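# Snap a jar's lid fully shut by pressing

## Task

A jar sits free on the table with its lid resting on top. Push the lid down firmly until it clicks into place around its whole edge and rests level on the jar's rim; if only one side clicks in, push on the side that is still raised. Never push on the lid with the wrist camera or its bracket (the part jutting out near the heel of the palm on the little-finger side); doing so fails the task. At the end the jar must be upright on the table, neither jar nor lid may still be moving, and the result must hold without the robot, so release the lid and pull the hand away once done.

## Robot and tools

ROBOT. Two six-joint arms, left_arm and right_arm, face each other across the table; left_arm's base is on the +y side. The names are not image sides. Each arm ends in an identical five-finger right hand (not mirrored), so every hand number and axis means the same on both.

SCENE FRAME. Printed positions are in metres: origin on the table surface halfway between the arm bases, z up, table top at z = 0. Orientations are quaternions in w, x, y, z order. Printed hand positions can be slightly off, more when an arm reaches far.

HAND POINT. Each arm is steered by a point 0.05 m in front of the palm, where a pinch would meet. Its own axes: +z along the straightened fingers (fingertips 0.06-0.07 m beyond it), +y out of the palm face, +x across the palm toward the little finger. The wrist bracket with its camera sits on the little-finger side, 0.03 m beyond the point in +y and up to 0.11 m from it in +x. For this job, press with the palm, fingers or fingertips and keep that bracket off the lid.

ROW FORMAT. Every moving command is one row of 28 numbers, each from -1 to 1, covering both arms even if one is idle. Numbers 1-14 are left_arm, 15-28 right_arm, each as: dx, dy, dz, rx, ry, rz, little, ring, middle, index, thumb_bend, thumb_turn, force_limit, speed. The first six are an offset, not a pose: a shift of the target away from the hand point's pose in the latest result that showed it (in later calls of the same reply, from where the robot is when the action begins), expressed in the hand point's own axes. 1.0 equals 0.6 m or 180 degrees; rx, ry, rz form one rotation vector. Zeros therefore mean return to that reference pose, not hold still. Finger values: +1 straight, -1 fully curled; thumb_bend +1 straight, -1 bent; thumb_turn +1 beside the palm, -1 across in front of it. A pinch is roughly index -0.22, thumb_bend -0.75, thumb_turn -0.57. force_limit maps -1 to +1 onto about 0 to 10 N at the fingertip (15 N for thumb motors) and only stops closing. speed maps -1 to +1 from near zero to full (full travel in 0.6 s). The hand numbers are never 'unchanged': to keep a hand as is, resend its last eight values, or before any, its hand_measured six plus hand_force_limit and hand_speed.

TOOLS.
execute_actions: {"actions": [...], "pictures": bool}. An empty list just reports state. One item {"rows": [...up to 15 rows], "steps": n<=15} runs n control steps of 1/30 s; each row is one step, the last repeats; every row counts from the same reference pose. One item {"steps": n<=300} waits, counted from the previous result.
move: {"target": one 28-number row, "speed": 0.002-0.5 m/s (default 0.25; turning up to twice that in rad/s), "stop_force": 9-40 N optional}. Drives each hand point in a straight line to its offset target; paths last 0.5-10 s and end together, ignoring obstacles. With stop_force, an arm's path stops when its wrist sensor feels that much extra push opposing the motion, backs off two steps and holds; this lets a slow target lie well beyond the contact, which suits pressing the lid. Do not trust it when the hand also rotates, and omit it when lifting off something. Result adds a 'move:' line: done, off_target, moving, held, fault or contact per arm, plus limits such as paced or held, and each hand point's distance from its target.
wait: {"seconds": 0-10} lets the sim run with nothing new sent.
zoom_image: {"camera": cam_high | cam_low | cam_left_wrist | cam_right_wrist, "region": [x0, y0, x1, y1]} pixels, at most 504 per side, for a closer look (full images are 896x504 for high/low, 504x504 for wrists).
show_instructions: no arguments; shows the reference pages.
finished_scene: {"scene": number of the current scene}; irreversible, grades it.

CONTROL DETAILS. Each step's commanded pose is clipped to 100 mm and 16 degrees from the measured pose; motion trails commands by about 0.17 s and position wins over orientation if both cannot be met. The simulation keeps running while you compose a reply; fingers still travelling continue. Fingers lock when they reach their target or force_limit.

RESULTS. The state line lists per arm hand position, quaternion and velocities; Wrist force and Wrist torque lines give flange sensor readings in the end effector axes (push from a surface points back into the arm; offset up to ~4 N, noise up to ~2.4 N, saturates near 50 N). hand_measured, hand_stopped_by (moving, target, force, stalled, fault), hand_load_n (positive = pushed open) list six motors in sending order. 'pose unreachable' and HELD mark commands the clearance check altered or blocked. 'Hand target' shows the pose each arm is heading for. MOTOR HOT warns from 70 °C; at 85 °C the arm brakes.

AVOID. Each arm is stiff: a target just past a hard contact without stop_force can trigger a torque fault (a wrist joint allows 26 N m) or a force fault at 150 N, stopping the arm 10 s. Approach the lid slowly, press with stop_force, then lift straight off. Don't let the arms collide or press on each other, don't tip the jar or push anything off the table, keep the bracket off the lid, and confirm jar and lid are still and level before finishing.

Each tool is called after "Emit:" in YAML: its name, and indented under it one key for each argument.

Reference images:

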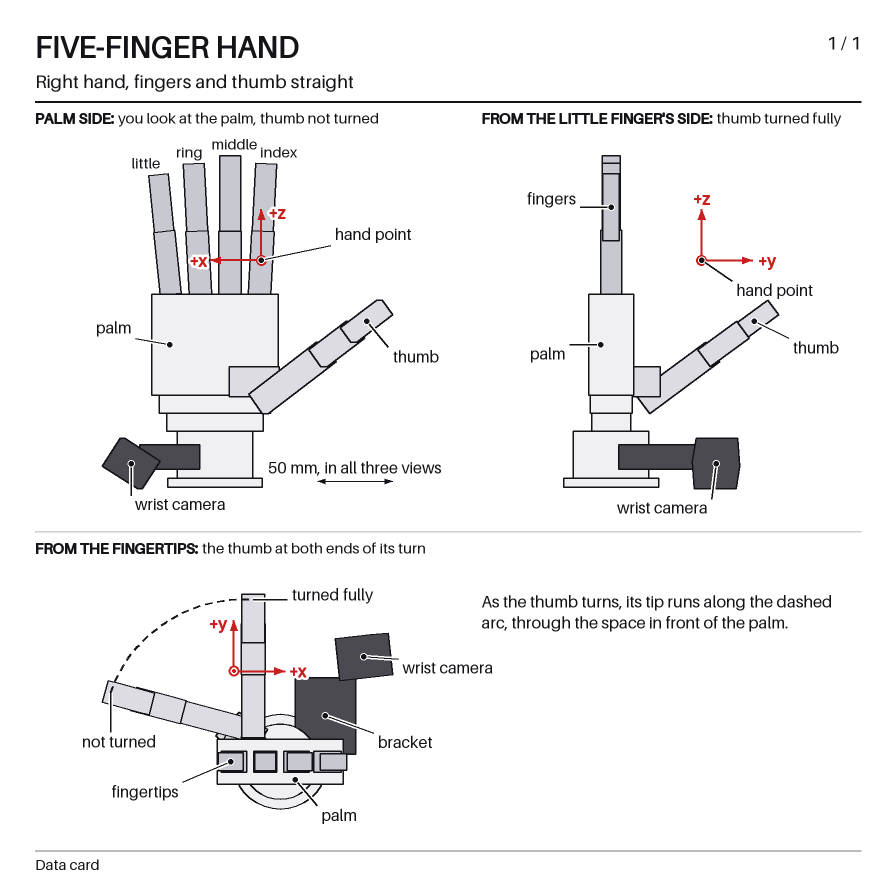

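## Session

Emit:
execute_actions:
  actions: []

Scene clock: 0.00 s of 5400.00 s.
left_arm: end_effector_position=(+0.3311, +0.4816, +0.4835) hand_measured=(+1.000, +1.000, +1.000, +1.000, +1.000, +1.000) hand_load_n=(+0.0, +0.0, +0.0, +0.0, +0.0, +0.0) hand_stopped_by=(target, target, target, target, target, target) hand_force_limit=0.00 hand_speed=-0.80 end_effector_quat_wxyz=(+0.019, +0.359, +0.933, +0.004) end_effector_velocity=(+0.000, +0.000, -0.000) end_effector_angular_velocity=(-0.000, +0.000, +0.002) | right_arm: end_effector_position=(+0.1216, -0.2703, +0.4857) hand_measured=(+1.000, +1.000, +1.000, +1.000, +1.000, +1.000) hand_load_n=(+0.0, +0.0, +0.0, +0.0, +0.0, +0.0) hand_stopped_by=(target, target, target, target, target, target) hand_force_limit=0.00 hand_speed=-0.80 end_effector_quat_wxyz=(-0.007, -0.388, +0.922, +0.008) end_effector_velocity=(+0.000, +0.000, +0.000) end_effector_angular_velocity=(+0.000, +0.000, -0.001)
Joint positions: left_arm=[ 0.527 -1.731  1.334  1.943  1.541 -1.893] | right_arm=[-1.21  -1.703  1.311  1.975  1.554 -1.913]
Joint velocities: left_arm=[ 0.001  0.     0.001 -0.001  0.    -0.001] | right_arm=[-0.001  0.    -0.     0.    -0.001  0.   ]
Joint torques (N m, as the arm reports them, + toward a larger angle): no reading
Wrist force (N, on the end effector, along its own x y z axes, offset not removed): no reading
Wrist torque (N m, same axes, about the end effector's origin, offset not removed): no reading
Hand target (left_arm): +0.331, +0.482, +0.484; +0.019, +0.359, +0.933, +0.004
Hand target (right_arm): +0.122, -0.270, +0.486; -0.007, -0.388, +0.922, +0.008

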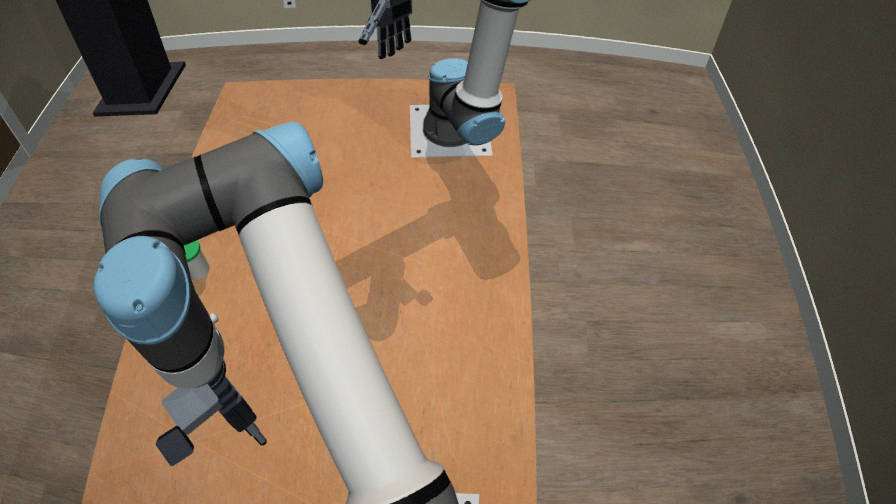

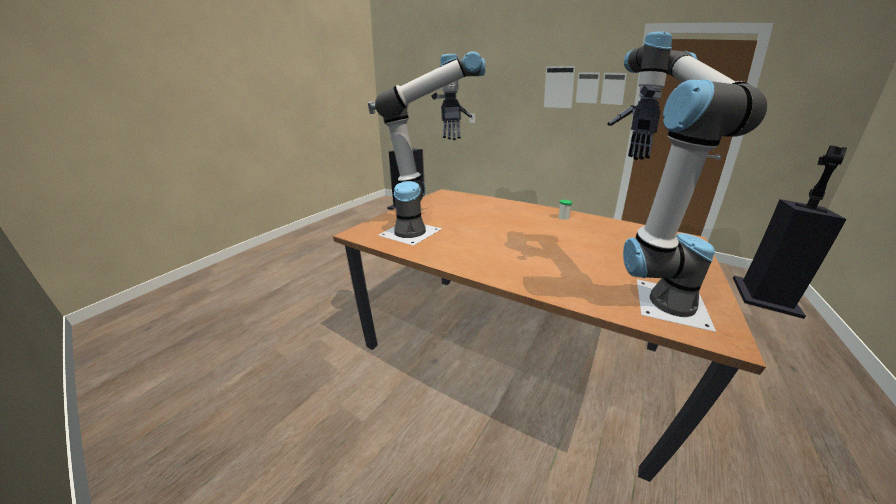

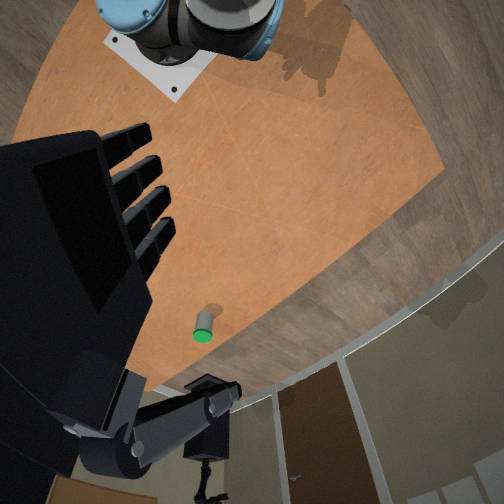

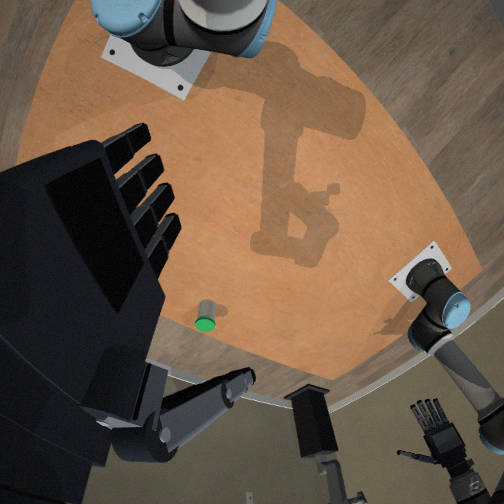

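Emit:
move:
  target: [-0.55,-0.25,0.25,0,0,0,-1,-1,-1,-1,1,1,0,0.5,0,0,0,0,0,0,1,1,1,1,1,1,0,-0.8]

Scene clock: 36.03 s of 5400.00 s.
left_arm: end_effector_position=(+0.4810, +0.1480, +0.3416) hand_measured=(-1.000, -1.000, -1.000, -1.000, +1.000, +1.000) hand_load_n=(+0.0, +0.0, +0.0, +0.0, +0.0, +0.0) hand_stopped_by=(target, target, target, target, target, target) hand_force_limit=0.00 hand_speed=0.50 end_effector_quat_wxyz=(+0.019, +0.359, +0.933, +0.003) end_effector_velocity=(-0.000, -0.001, +0.000) end_effector_angular_velocity=(+0.004, +0.004, +0.001) | right_arm: end_effector_position=(+0.1216, -0.2703, +0.4857) hand_measured=(+1.000, +1.000, +1.000, +1.000, +1.000, +1.000) hand_load_n=(+0.0, +0.0, +0.0, +0.0, +0.0, +0.0) hand_stopped_by=(target, target, target, target, target, target) hand_force_limit=0.00 hand_speed=-0.80 end_effector_quat_wxyz=(-0.007, -0.388, +0.922, +0.008) end_effector_velocity=(-0.000, +0.000, +0.000) end_effector_angular_velocity=(+0.000, +0.000, +0.000)
Joint positions: left_arm=[ 0.467 -0.876  0.61   1.813  1.539 -1.953] | right_arm=[-1.21  -1.703  1.311  1.975  1.554 -1.913]
Joint velocities: left_arm=[ 0.     0.008 -0.014  0.012  0.002 -0.   ] | right_arm=[ 0. -0. -0.  0. -0. -0.]
Joint torques (N m, as the arm reports them, + toward a larger angle): left_arm=[  8.56 -33.68 -27.32   3.39   1.29   1.55] | right_arm=[ -1.09  -9.31 -15.59   2.69  -0.1    0.38]
Wrist force (N, on the end effector, along its own x y z axes, offset not removed): left_arm=[-0.8 -1.6 -1.0] | right_arm=[-3.3 0.8 3.8]
Wrist torque (N m, same axes, about the end effector's origin, offset not removed): left_arm=[-0.21 0.02 -0.21] | right_arm=[-0.12 0.24 -0.24]
Hand target (left_arm): +0.481, +0.148, +0.342; +0.019, +0.359, +0.933, +0.004
Hand target (right_arm): +0.122, -0.270, +0.486; -0.007, -0.388, +0.922, +0.008
Off the commanded pose (left_arm): 0.000 m, 0 deg.
Off the commanded pose (right_arm): 0.000 m, 0 deg.
After step 90, 30.90 s passed at rest.
move: done

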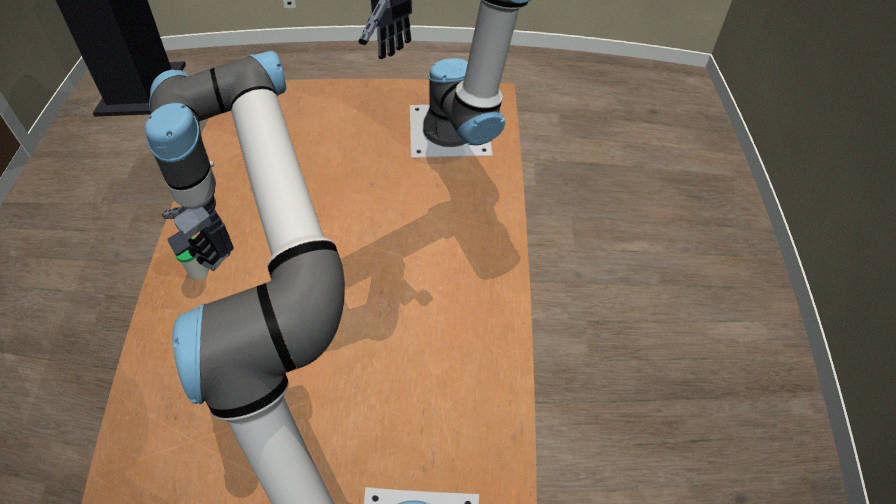

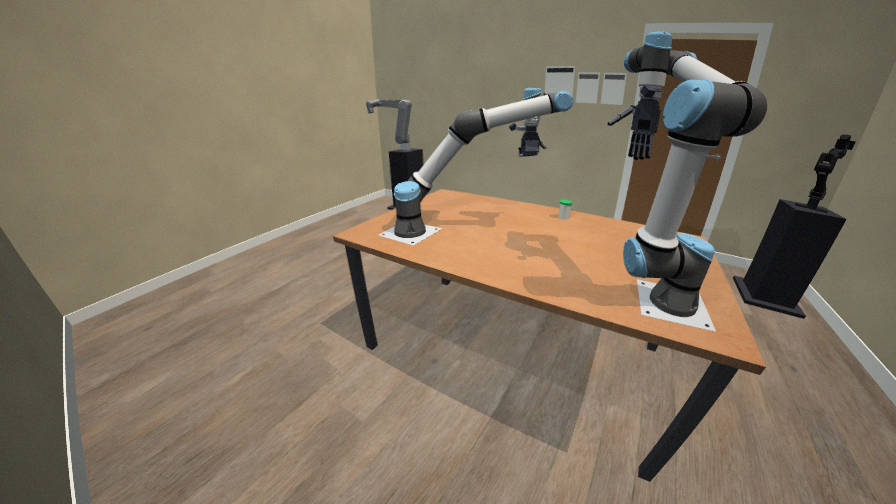

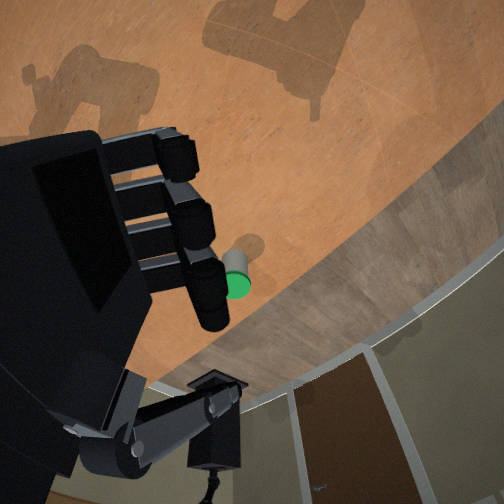

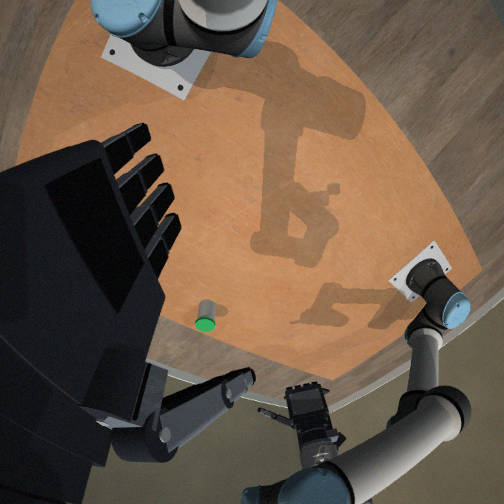

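Emit:
move:
  target: [-0.2,0,0.23,0,0,0,-1,-1,-1,-1,1,1,0,0.5,0,0,0,0,0,0,1,1,1,1,1,1,0,-0.8]
  speed: 0.15

Scene clock: 57.40 s of 5400.00 s.
left_arm: end_effector_position=(+0.5741, +0.0677, +0.2072) hand_measured=(-1.000, -1.000, -1.000, -1.000, +1.000, +1.000) hand_load_n=(+0.0, +0.0, +0.0, +0.0, +0.0, +0.0) hand_stopped_by=(target, target, target, target, target, target) hand_force_limit=0.00 hand_speed=0.50 end_effector_quat_wxyz=(+0.044, +0.365, +0.930, -0.005) end_effector_velocity=(+0.001, -0.001, -0.000) end_effector_angular_velocity=(-0.004, -0.003, +0.000) | right_arm: end_effector_position=(+0.1216, -0.2703, +0.4857) hand_measured=(+1.000, +1.000, +1.000, +1.000, +1.000, +1.000) hand_load_n=(+0.0, +0.0, +0.0, +0.0, +0.0, +0.0) hand_stopped_by=(target, target, target, target, target, target) hand_force_limit=0.00 hand_speed=-0.80 end_effector_quat_wxyz=(-0.007, -0.388, +0.922, +0.008) end_effector_velocity=(+0.000, -0.000, -0.000) end_effector_angular_velocity=(-0.001, -0.000, +0.000)
Joint positions: left_arm=[ 0.533 -0.389  0.034  1.851  1.524 -1.871] | right_arm=[-1.21  -1.703  1.311  1.975  1.554 -1.913]
Joint velocities: left_arm=[ 0.001  0.001 -0.003 -0.004 -0.     0.001] | right_arm=[ 0.     0.     0.    -0.     0.001  0.   ]
Joint torques (N m, as the arm reports them, + toward a larger angle): left_arm=[  8.39 -48.37 -27.39   0.74  -1.29   1.59] | right_arm=[ -0.97  -9.91 -16.54   2.79  -0.04   0.37]
Wrist force (N, on the end effector, along its own x y z axes, offset not removed): left_arm=[-1.3 -1.6 -0.8] | right_arm=[-3.4 0.4 0.0]
Wrist torque (N m, same axes, about the end effector's origin, offset not removed): left_arm=[-0.16 0.13 -0.16] | right_arm=[-0.01 0.61 -0.19]
Hand target (left_arm): +0.574, +0.068, +0.207; +0.044, +0.365, +0.930, -0.005
Hand target (right_arm): +0.122, -0.270, +0.486; -0.007, -0.388, +0.922, +0.008
Off the commanded pose (left_arm): 0.002 m, 3 deg.
Off the commanded pose (right_arm): 0.000 m, 0 deg.
elbow stopped short (left arm): the move would have taken joint 3 (elbow) straighter than the controller allows; a more bent joint 3 avoids this.
After step 90, 16.67 s passed at rest.
move: off_target (left_arm)

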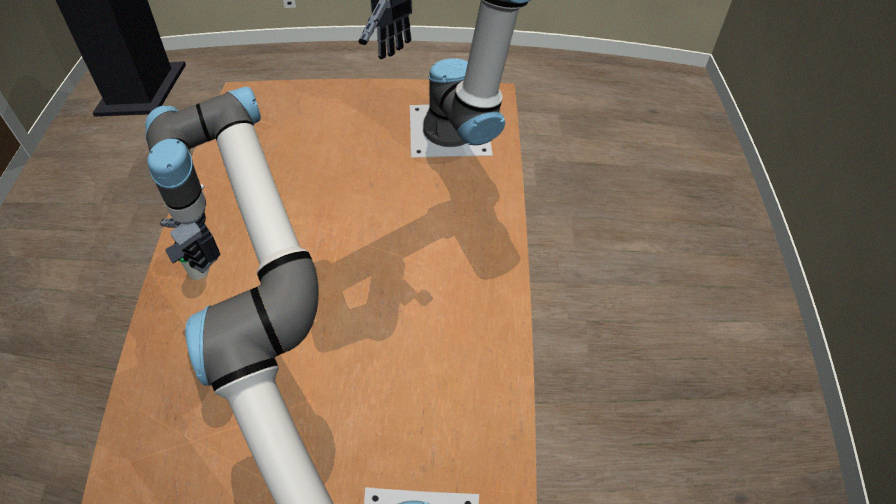

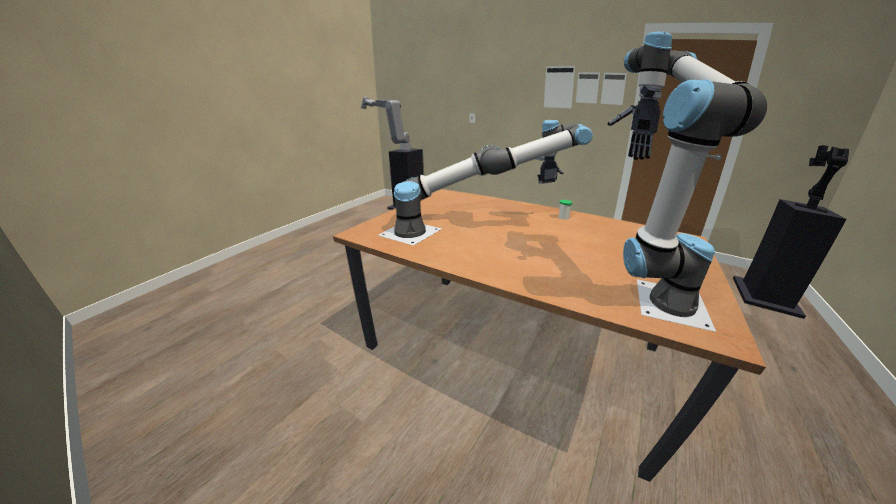

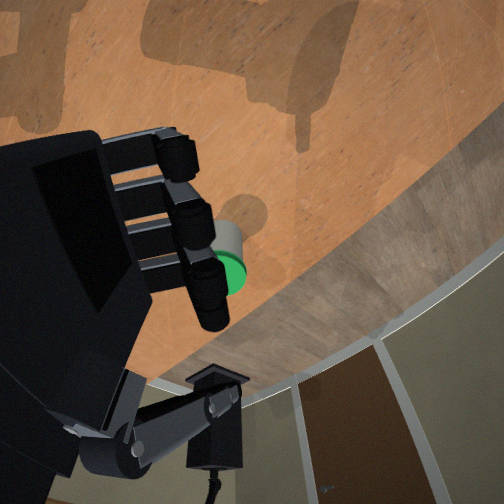

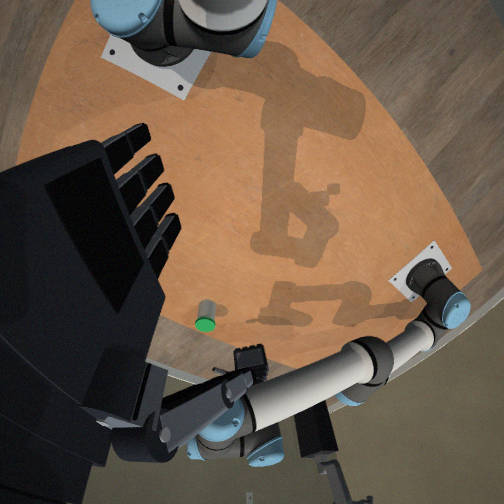

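Emit:
move:
  target: [0.02,0,-0.03,-0.178,-0.166,0.457,-1,-1,-1,-1,1,1,0,0.5,0,0,0,0,0,0,1,1,1,1,1,1,0,-0.8]
  speed: 0.2

Scene clock: 98.53 s of 5400.00 s.
left_arm: end_effector_position=(+0.5642, +0.0763, +0.2241) hand_measured=(-1.000, -1.000, -1.000, -1.000, +1.000, +1.000) hand_load_n=(+0.0, +0.0, +0.0, +0.0, +0.0, +0.0) hand_stopped_by=(target, target, target, target, target, target) hand_force_limit=0.00 hand_speed=0.50 end_effector_quat_wxyz=(+0.341, +0.835, +0.396, +0.171) end_effector_velocity=(-0.000, -0.001, -0.001) end_effector_angular_velocity=(-0.000, -0.001, -0.007) | right_arm: end_effector_position=(+0.1216, -0.2703, +0.4857) hand_measured=(+1.000, +1.000, +1.000, +1.000, +1.000, +1.000) hand_load_n=(+0.0, +0.0, +0.0, +0.0, +0.0, +0.0) hand_stopped_by=(target, target, target, target, target, target) hand_force_limit=0.00 hand_speed=-0.80 end_effector_quat_wxyz=(-0.007, -0.388, +0.922, +0.008) end_effector_velocity=(+0.000, +0.000, +0.000) end_effector_angular_velocity=(+0.000, -0.000, -0.000)
Joint positions: left_arm=[ 0.578 -1.155  1.476  0.497  1.33  -0.226] | right_arm=[-1.21  -1.703  1.311  1.975  1.554 -1.913]
Joint velocities: left_arm=[ 0.001  0.001  0.002 -0.005  0.005  0.006] | right_arm=[-0.001 -0.    -0.     0.    -0.    -0.   ]
Joint torques (N m, as the arm reports them, + toward a larger angle): left_arm=[  8.7  -47.72  -4.44  -0.6    0.97   1.49] | right_arm=[ -0.68  -9.81 -16.12   2.67  -0.08   0.33]
Wrist force (N, on the end effector, along its own x y z axes, offset not removed): left_arm=[-1.2 -1.5 -1.4] | right_arm=[-2.4 -1.4 1.6]
Wrist torque (N m, same axes, about the end effector's origin, offset not removed): left_arm=[-0.21 0.20 -0.16] | right_arm=[-0.29 0.30 -0.25]
Hand target (left_arm): +0.564, +0.076, +0.224; +0.341, +0.835, +0.396, +0.172
Hand target (right_arm): +0.122, -0.270, +0.486; -0.007, -0.388, +0.922, +0.008
Off the commanded pose (left_arm): 0.000 m, 0 deg.
Off the commanded pose (right_arm): 0.000 m, 0 deg.
After step 90, 33.63 s passed at rest.
move: done

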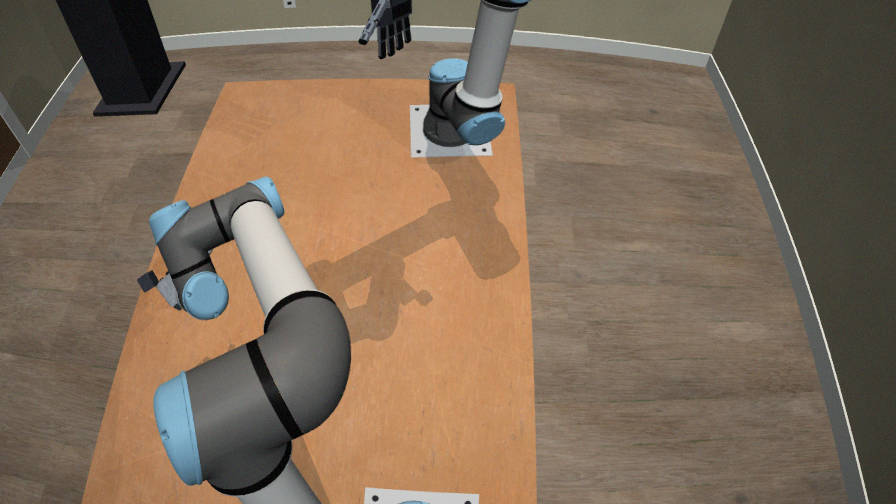

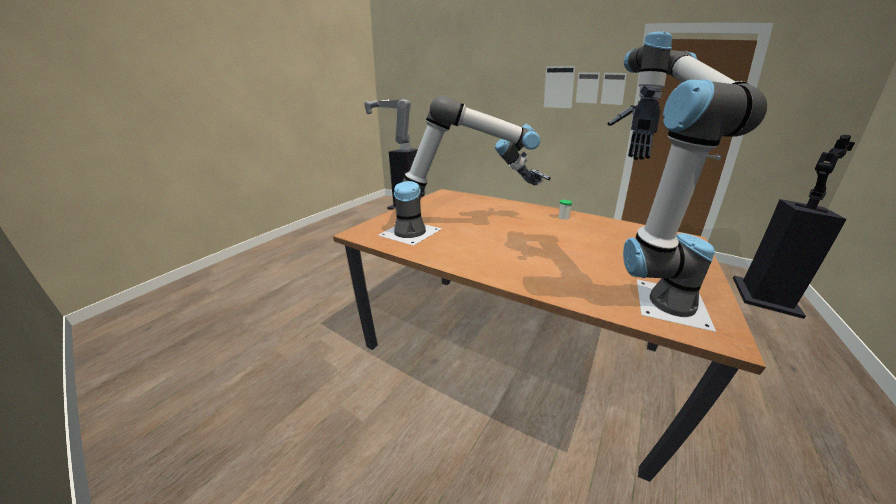

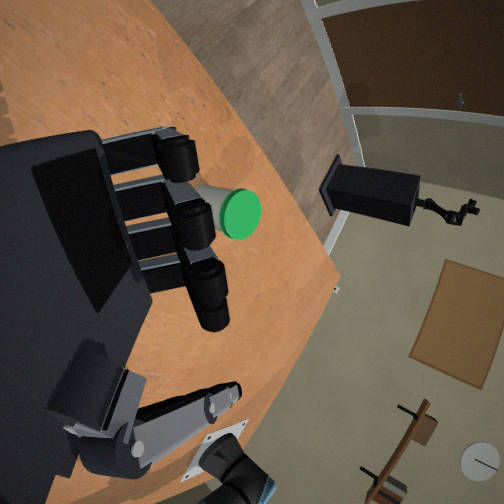

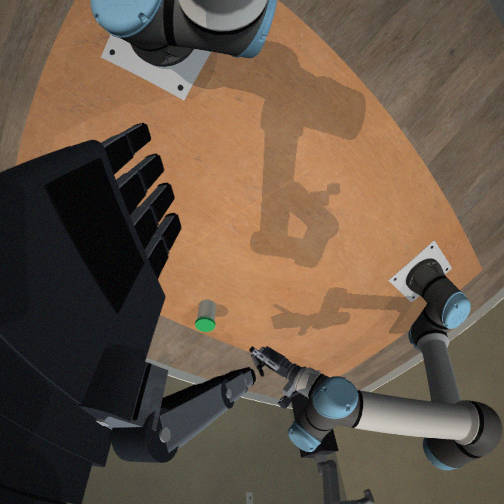

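Emit:
move:
  target: [-0.115,0.165,0.288,0,0,0,-1,-1,-1,-1,1,1,0,0.5,0,0,0,0,0,0,1,1,1,1,1,1,0,-0.8]
  speed: 0.12

Emit:
zoom_image:
  camera: "cam_low"
  region: [500,130,640,230]

Emit:
zoom_image:
  camera: "cam_right_wrist"
  region: [140,260,300,420]

Scene clock: 115.70 s of 5400.00 s.
left_arm: end_effector_position=(+0.6706, -0.0973, +0.1704) hand_measured=(-1.000, -1.000, -1.000, -1.000, +1.000, +1.000) hand_load_n=(+0.0, +0.0, +0.0, +0.0, +0.0, +0.0) hand_stopped_by=(target, target, target, target, target, target) hand_force_limit=0.00 hand_speed=0.50 end_effector_quat_wxyz=(+0.341, +0.835, +0.396, +0.172) end_effector_velocity=(+0.002, -0.001, +0.001) end_effector_angular_velocity=(-0.002, +0.000, +0.001) | right_arm: end_effector_position=(+0.1216, -0.2703, +0.4857) hand_measured=(+1.000, +1.000, +1.000, +1.000, +1.000, +1.000) hand_load_n=(+0.0, +0.0, +0.0, +0.0, +0.0, +0.0) hand_stopped_by=(target, target, target, target, target, target) hand_force_limit=0.00 hand_speed=-0.80 end_effector_quat_wxyz=(-0.007, -0.388, +0.922, +0.008) end_effector_velocity=(+0.000, -0.000, -0.000) end_effector_angular_velocity=(-0.001, +0.000, -0.001)
Joint positions: left_arm=[ 0.573 -0.581  0.638  0.762  1.327 -0.229] | right_arm=[-1.21  -1.703  1.311  1.975  1.554 -1.913]
Joint velocities: left_arm=[ 0.001  0.007 -0.015  0.007  0.001 -0.001] | right_arm=[-0.001  0.     0.    -0.     0.     0.   ]
Joint torques (N m, as the arm reports them, + toward a larger angle): left_arm=[  7.45 -45.92 -31.02   1.7    1.05  -1.78] | right_arm=[ -0.64  -9.78 -15.9    2.75   0.02   0.5 ]
Wrist force (N, on the end effector, along its own x y z axes, offset not removed): left_arm=[-1.7 -0.9 -0.9] | right_arm=[-2.0 0.3 -0.2]
Wrist torque (N m, same axes, about the end effector's origin, offset not removed): left_arm=[-0.13 0.20 -0.24] | right_arm=[0.02 0.27 -0.18]
Hand target (left_arm): +0.671, -0.097, +0.170; +0.341, +0.835, +0.396, +0.171
Hand target (right_arm): +0.122, -0.270, +0.486; -0.007, -0.388, +0.922, +0.008
Off the commanded pose (left_arm): 0.000 m, 0 deg.
Off the commanded pose (right_arm): 0.000 m, 0 deg.
After step 90, 11.93 s passed at rest.
move: done

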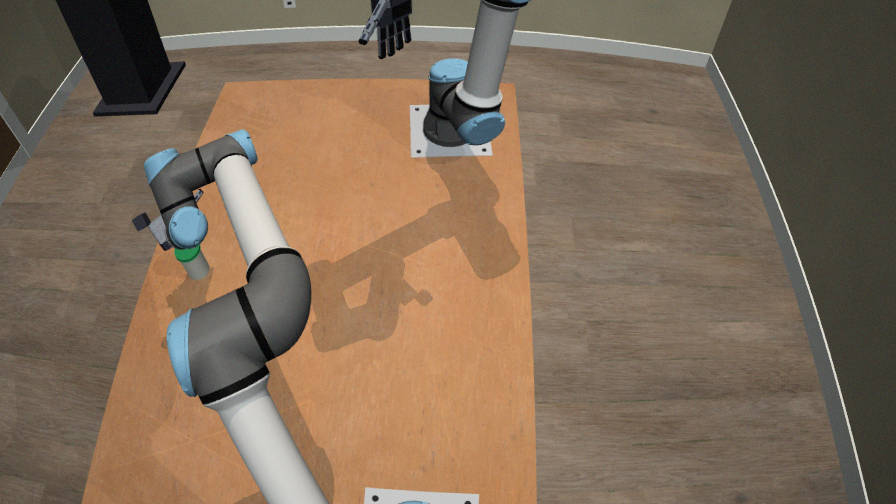

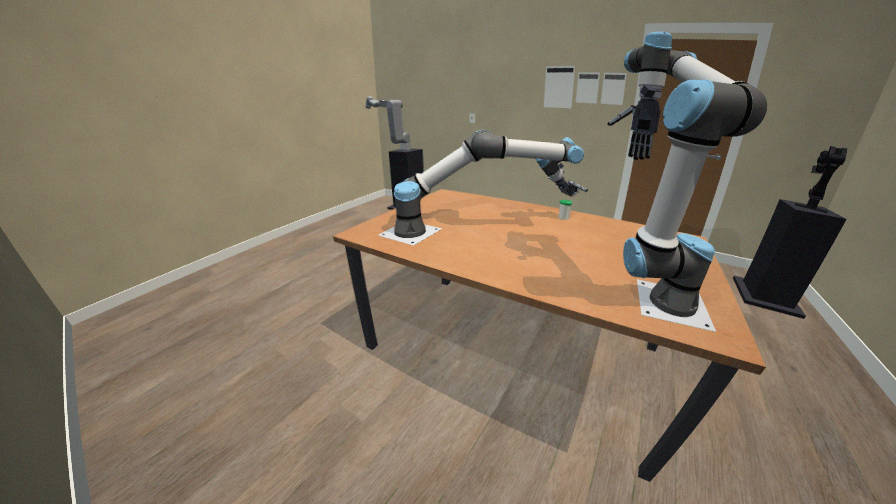

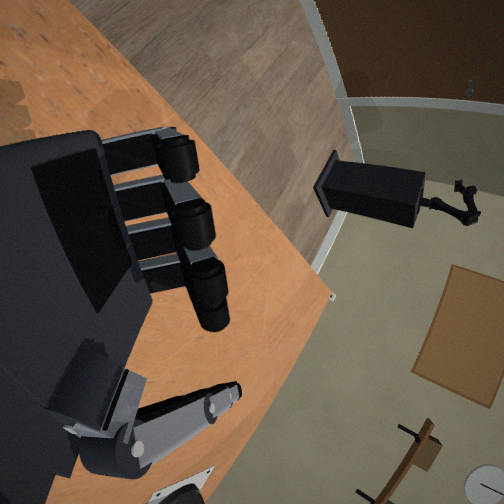

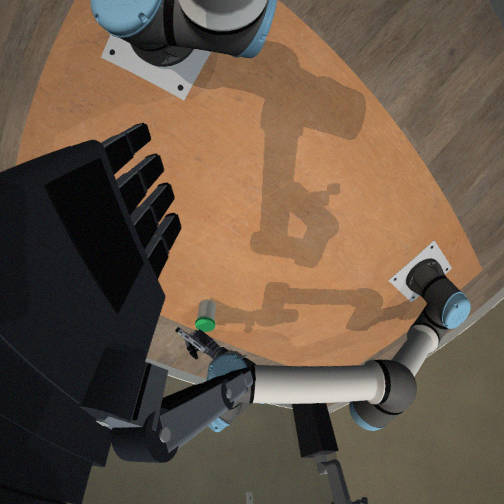

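Region (500, 130, 640, 230) of cam_low's 896x504 image, scaled by 3.600, with more detail than that image has; it fills the top 360 rows of this view, and the rest is white.

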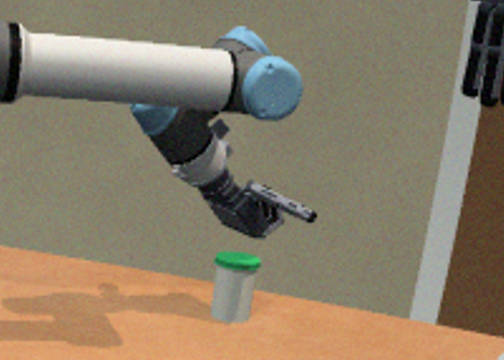

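Region (140, 260, 300, 420) of cam_right_wrist's 504x504 image, scaled by 3.150, with more detail than that image has.

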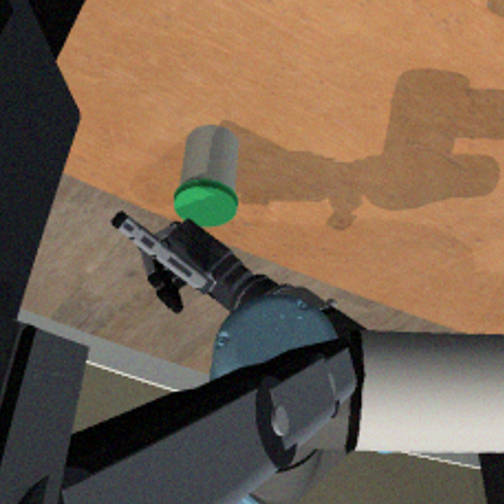

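Emit:
move:
  target: [0,-0.03,0.03,0,0,0,-1,-1,-1,-1,1,1,0,0.5,-0.29,-0.25,0.28,0,0,0,-1,-1,-1,-1,1,1,0,0.5]
  speed: 0.15

Emit:
zoom_image:
  camera: "cam_low"
  region: [520,160,620,230]

Emit:
zoom_image:
  camera: "cam_high"
  region: [120,180,260,300]

Scene clock: 128.40 s of 5400.00 s.
left_arm: end_effector_position=(+0.6708, -0.0970, +0.1450) hand_measured=(-1.000, -1.000, -1.000, -1.000, +1.000, +1.000) hand_load_n=(+0.0, +0.0, +0.0, +0.0, +0.0, +0.0) hand_stopped_by=(target, target, target, target, target, target) hand_force_limit=0.00 hand_speed=0.50 end_effector_quat_wxyz=(+0.341, +0.835, +0.396, +0.172) end_effector_velocity=(-0.000, +0.000, -0.000) end_effector_angular_velocity=(+0.002, +0.000, -0.001) | right_arm: end_effector_position=(+0.3471, -0.2494, +0.3131) hand_measured=(-1.000, -1.000, -1.000, -1.000, +1.000, +1.000) hand_load_n=(+0.0, +0.0, +0.0, +0.0, +0.0, +0.0) hand_stopped_by=(target, target, target, target, target, target) hand_force_limit=0.00 hand_speed=0.50 end_effector_quat_wxyz=(-0.007, -0.388, +0.922, +0.008) end_effector_velocity=(+0.001, +0.001, -0.001) end_effector_angular_velocity=(+0.001, +0.001, +0.001)
Joint positions: left_arm=[ 0.574 -0.574  0.688  0.704  1.328 -0.229] | right_arm=[-1.404 -1.314  1.347  1.554  1.557 -2.108]
Joint velocities: left_arm=[-0.    -0.     0.001  0.001 -0.     0.001] | right_arm=[ 0.001  0.003 -0.002 -0.001 -0.001 -0.   ]
Joint torques (N m, as the arm reports them, + toward a larger angle): left_arm=[  8.04 -46.09  -6.04  -0.57   1.11   1.45] | right_arm=[ -9.01 -20.28 -24.37   0.99   1.74  -1.91]
Wrist force (N, on the end effector, along its own x y z axes, offset not removed): left_arm=[-1.6 -1.0 -1.3] | right_arm=[-2.9 0.1 0.6]
Wrist torque (N m, same axes, about the end effector's origin, offset not removed): left_arm=[-0.06 0.24 -0.17] | right_arm=[-0.05 0.53 -0.07]
Hand target (left_arm): +0.671, -0.097, +0.145; +0.341, +0.835, +0.396, +0.172
Hand target (right_arm): +0.347, -0.249, +0.313; -0.007, -0.388, +0.922, +0.008
Off the commanded pose (left_arm): 0.000 m, 0 deg.
Off the commanded pose (right_arm): 0.001 m, 0 deg.
After step 90, 7.37 s passed at rest.
move: done

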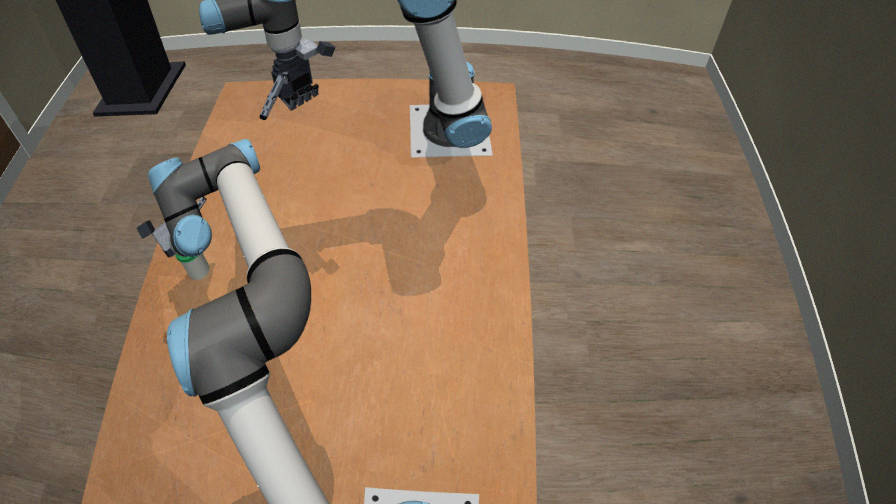

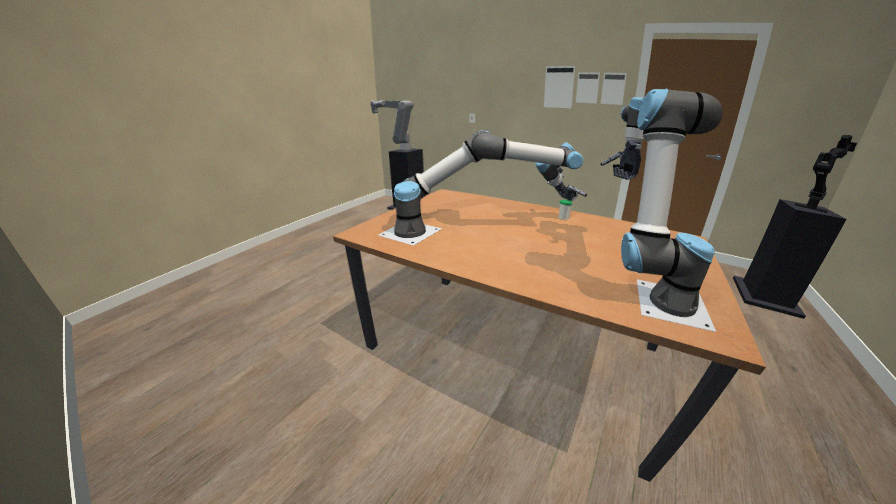

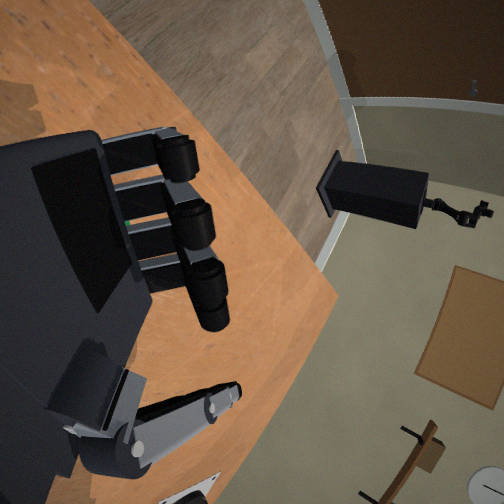

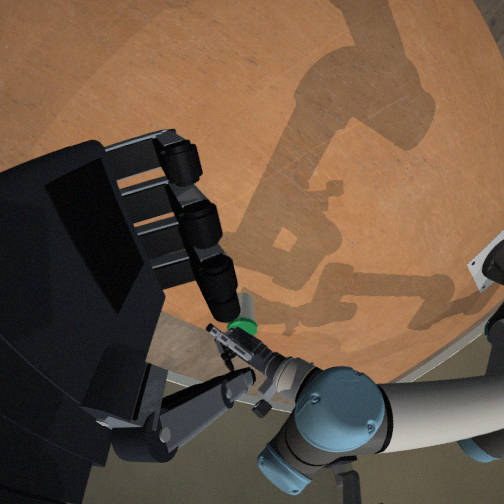

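Region (520, 160, 620, 230) of cam_low's 896x504 image, scaled by 5.040, with more detail than that image has; it fills the top 353 rows of this view, and the rest is white.

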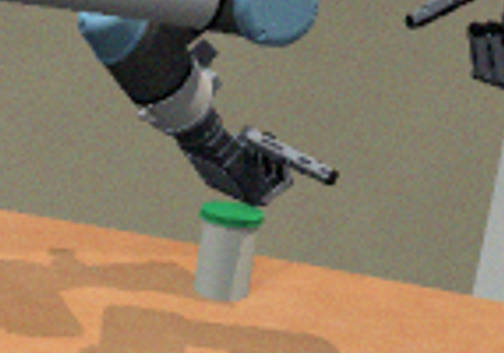

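Region (120, 180, 260, 300) of cam_high's 896x504 image, scaled by 3.600, with more detail than that image has; it fills the top 432 rows of this view, and the rest is white.

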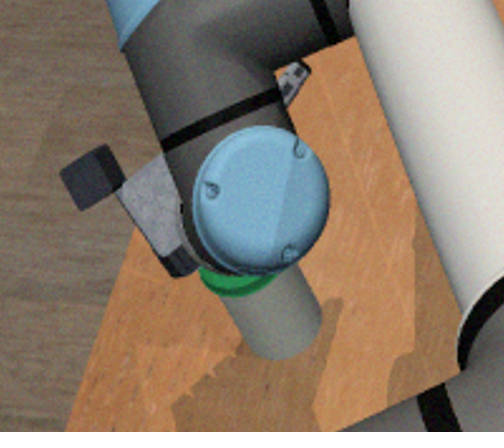

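Emit:
move:
  target: [0,-0.035,-0.035,0,0,0,-1,-1,-1,-1,1,1,0,0.5,0,0.06,0,0,0,0,-1,-1,-1,-1,1,1,0,0.5]
  speed: 0.05

Emit:
zoom_image:
  camera: "cam_low"
  region: [520,160,620,230]

Emit:
zoom_image:
  camera: "cam_right_wrist"
  region: [190,270,330,410]

Scene clock: 135.53 s of 5400.00 s.
left_arm: end_effector_position=(+0.6478, -0.0784, +0.1450) hand_measured=(-1.000, -1.000, -1.000, -1.000, +1.000, +1.000) hand_load_n=(+0.0, +0.0, +0.0, +0.0, +0.0, +0.0) hand_stopped_by=(target, target, target, target, target, target) hand_force_limit=0.00 hand_speed=0.50 end_effector_quat_wxyz=(+0.341, +0.835, +0.396, +0.171) end_effector_velocity=(-0.002, -0.000, -0.001) end_effector_angular_velocity=(-0.000, +0.002, -0.003) | right_arm: end_effector_position=(+0.3214, -0.2242, +0.3139) hand_measured=(-1.000, -1.000, -1.000, -1.000, +1.000, +1.000) hand_load_n=(+0.0, +0.0, +0.0, +0.0, +0.0, +0.0) hand_stopped_by=(target, target, target, target, target, target) hand_force_limit=0.00 hand_speed=0.50 end_effector_quat_wxyz=(-0.007, -0.388, +0.922, +0.008) end_effector_velocity=(-0.001, +0.001, +0.000) end_effector_angular_velocity=(+0.001, +0.000, -0.000)
Joint positions: left_arm=[ 0.559 -0.671  0.873  0.619  1.318 -0.24 ] | right_arm=[-1.325 -1.33   1.364  1.55   1.556 -2.028]
Joint velocities: left_arm=[-0.002 -0.003  0.007 -0.003  0.002 -0.   ] | right_arm=[ 0.003 -0.     0.    -0.    -0.001  0.003]
Joint torques (N m, as the arm reports them, + toward a larger angle): left_arm=[ -7.04 -63.91  -6.63  -0.43  -1.51  -1.86] | right_arm=[  7.02 -38.65 -11.15   0.76  -1.25   1.82]
Wrist force (N, on the end effector, along its own x y z axes, offset not removed): left_arm=[-1.7 -2.8 -0.5] | right_arm=[-1.3 0.4 3.0]
Wrist torque (N m, same axes, about the end effector's origin, offset not removed): left_arm=[-0.46 0.21 -0.29] | right_arm=[-0.24 0.17 -0.11]
Hand target (left_arm): +0.648, -0.078, +0.145; +0.341, +0.835, +0.396, +0.171
Hand target (right_arm): +0.321, -0.224, +0.314; -0.007, -0.388, +0.922, +0.008
Off the commanded pose (left_arm): 0.000 m, 0 deg.
Off the commanded pose (right_arm): 0.000 m, 0 deg.
After step 90, 3.07 s passed at rest.
move: done

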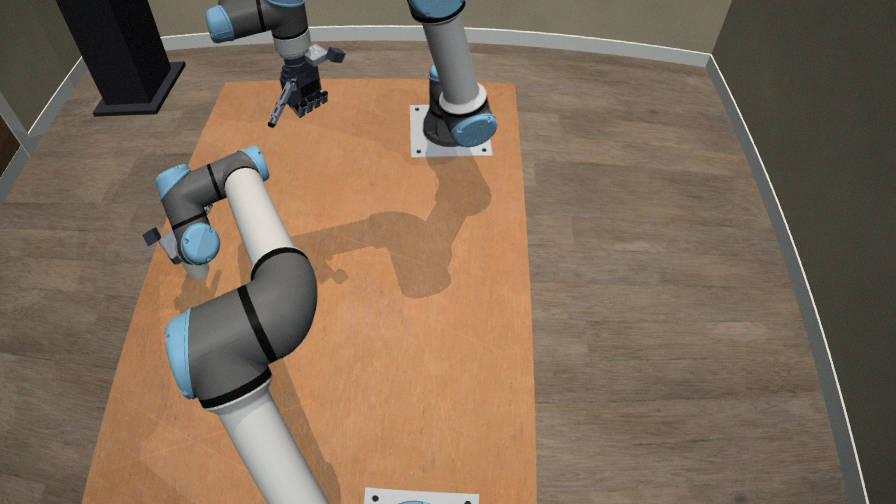

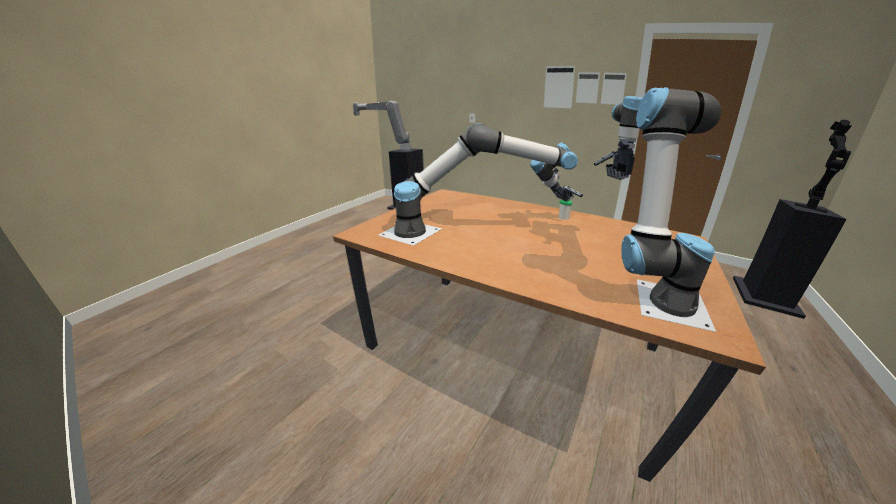

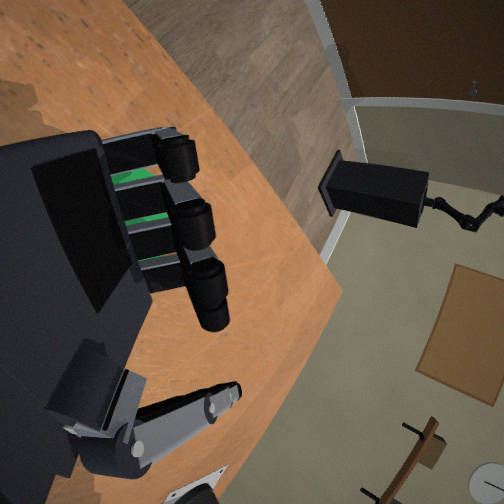

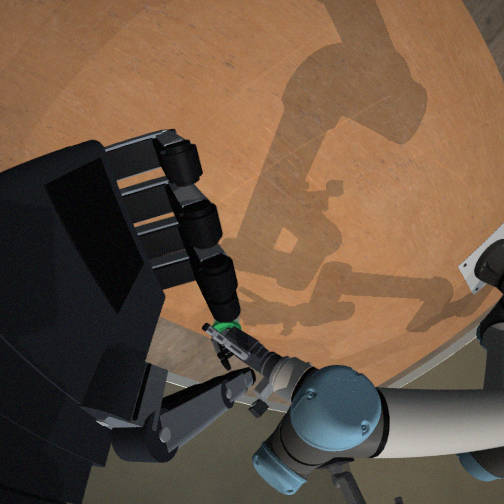

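Region (520, 160, 620, 230) of cam_low's 896x504 image, scaled by 5.040, with more detail than that image has; it fills the top 353 rows of this view, and the rest is white.

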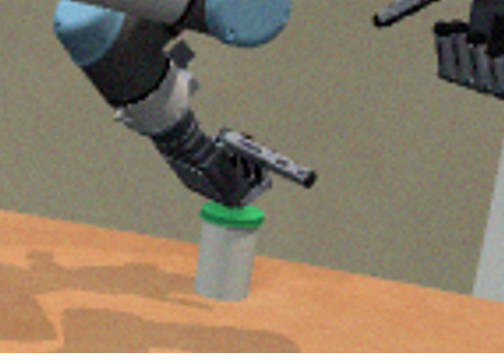

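Region (190, 270, 330, 410) of cam_right_wrist's 504x504 image, scaled by 3.600, with more detail than that image has.

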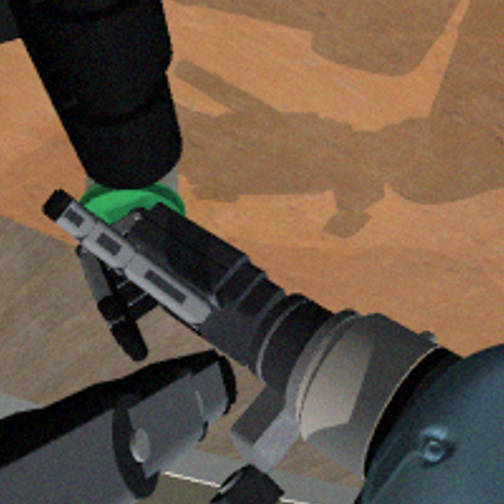

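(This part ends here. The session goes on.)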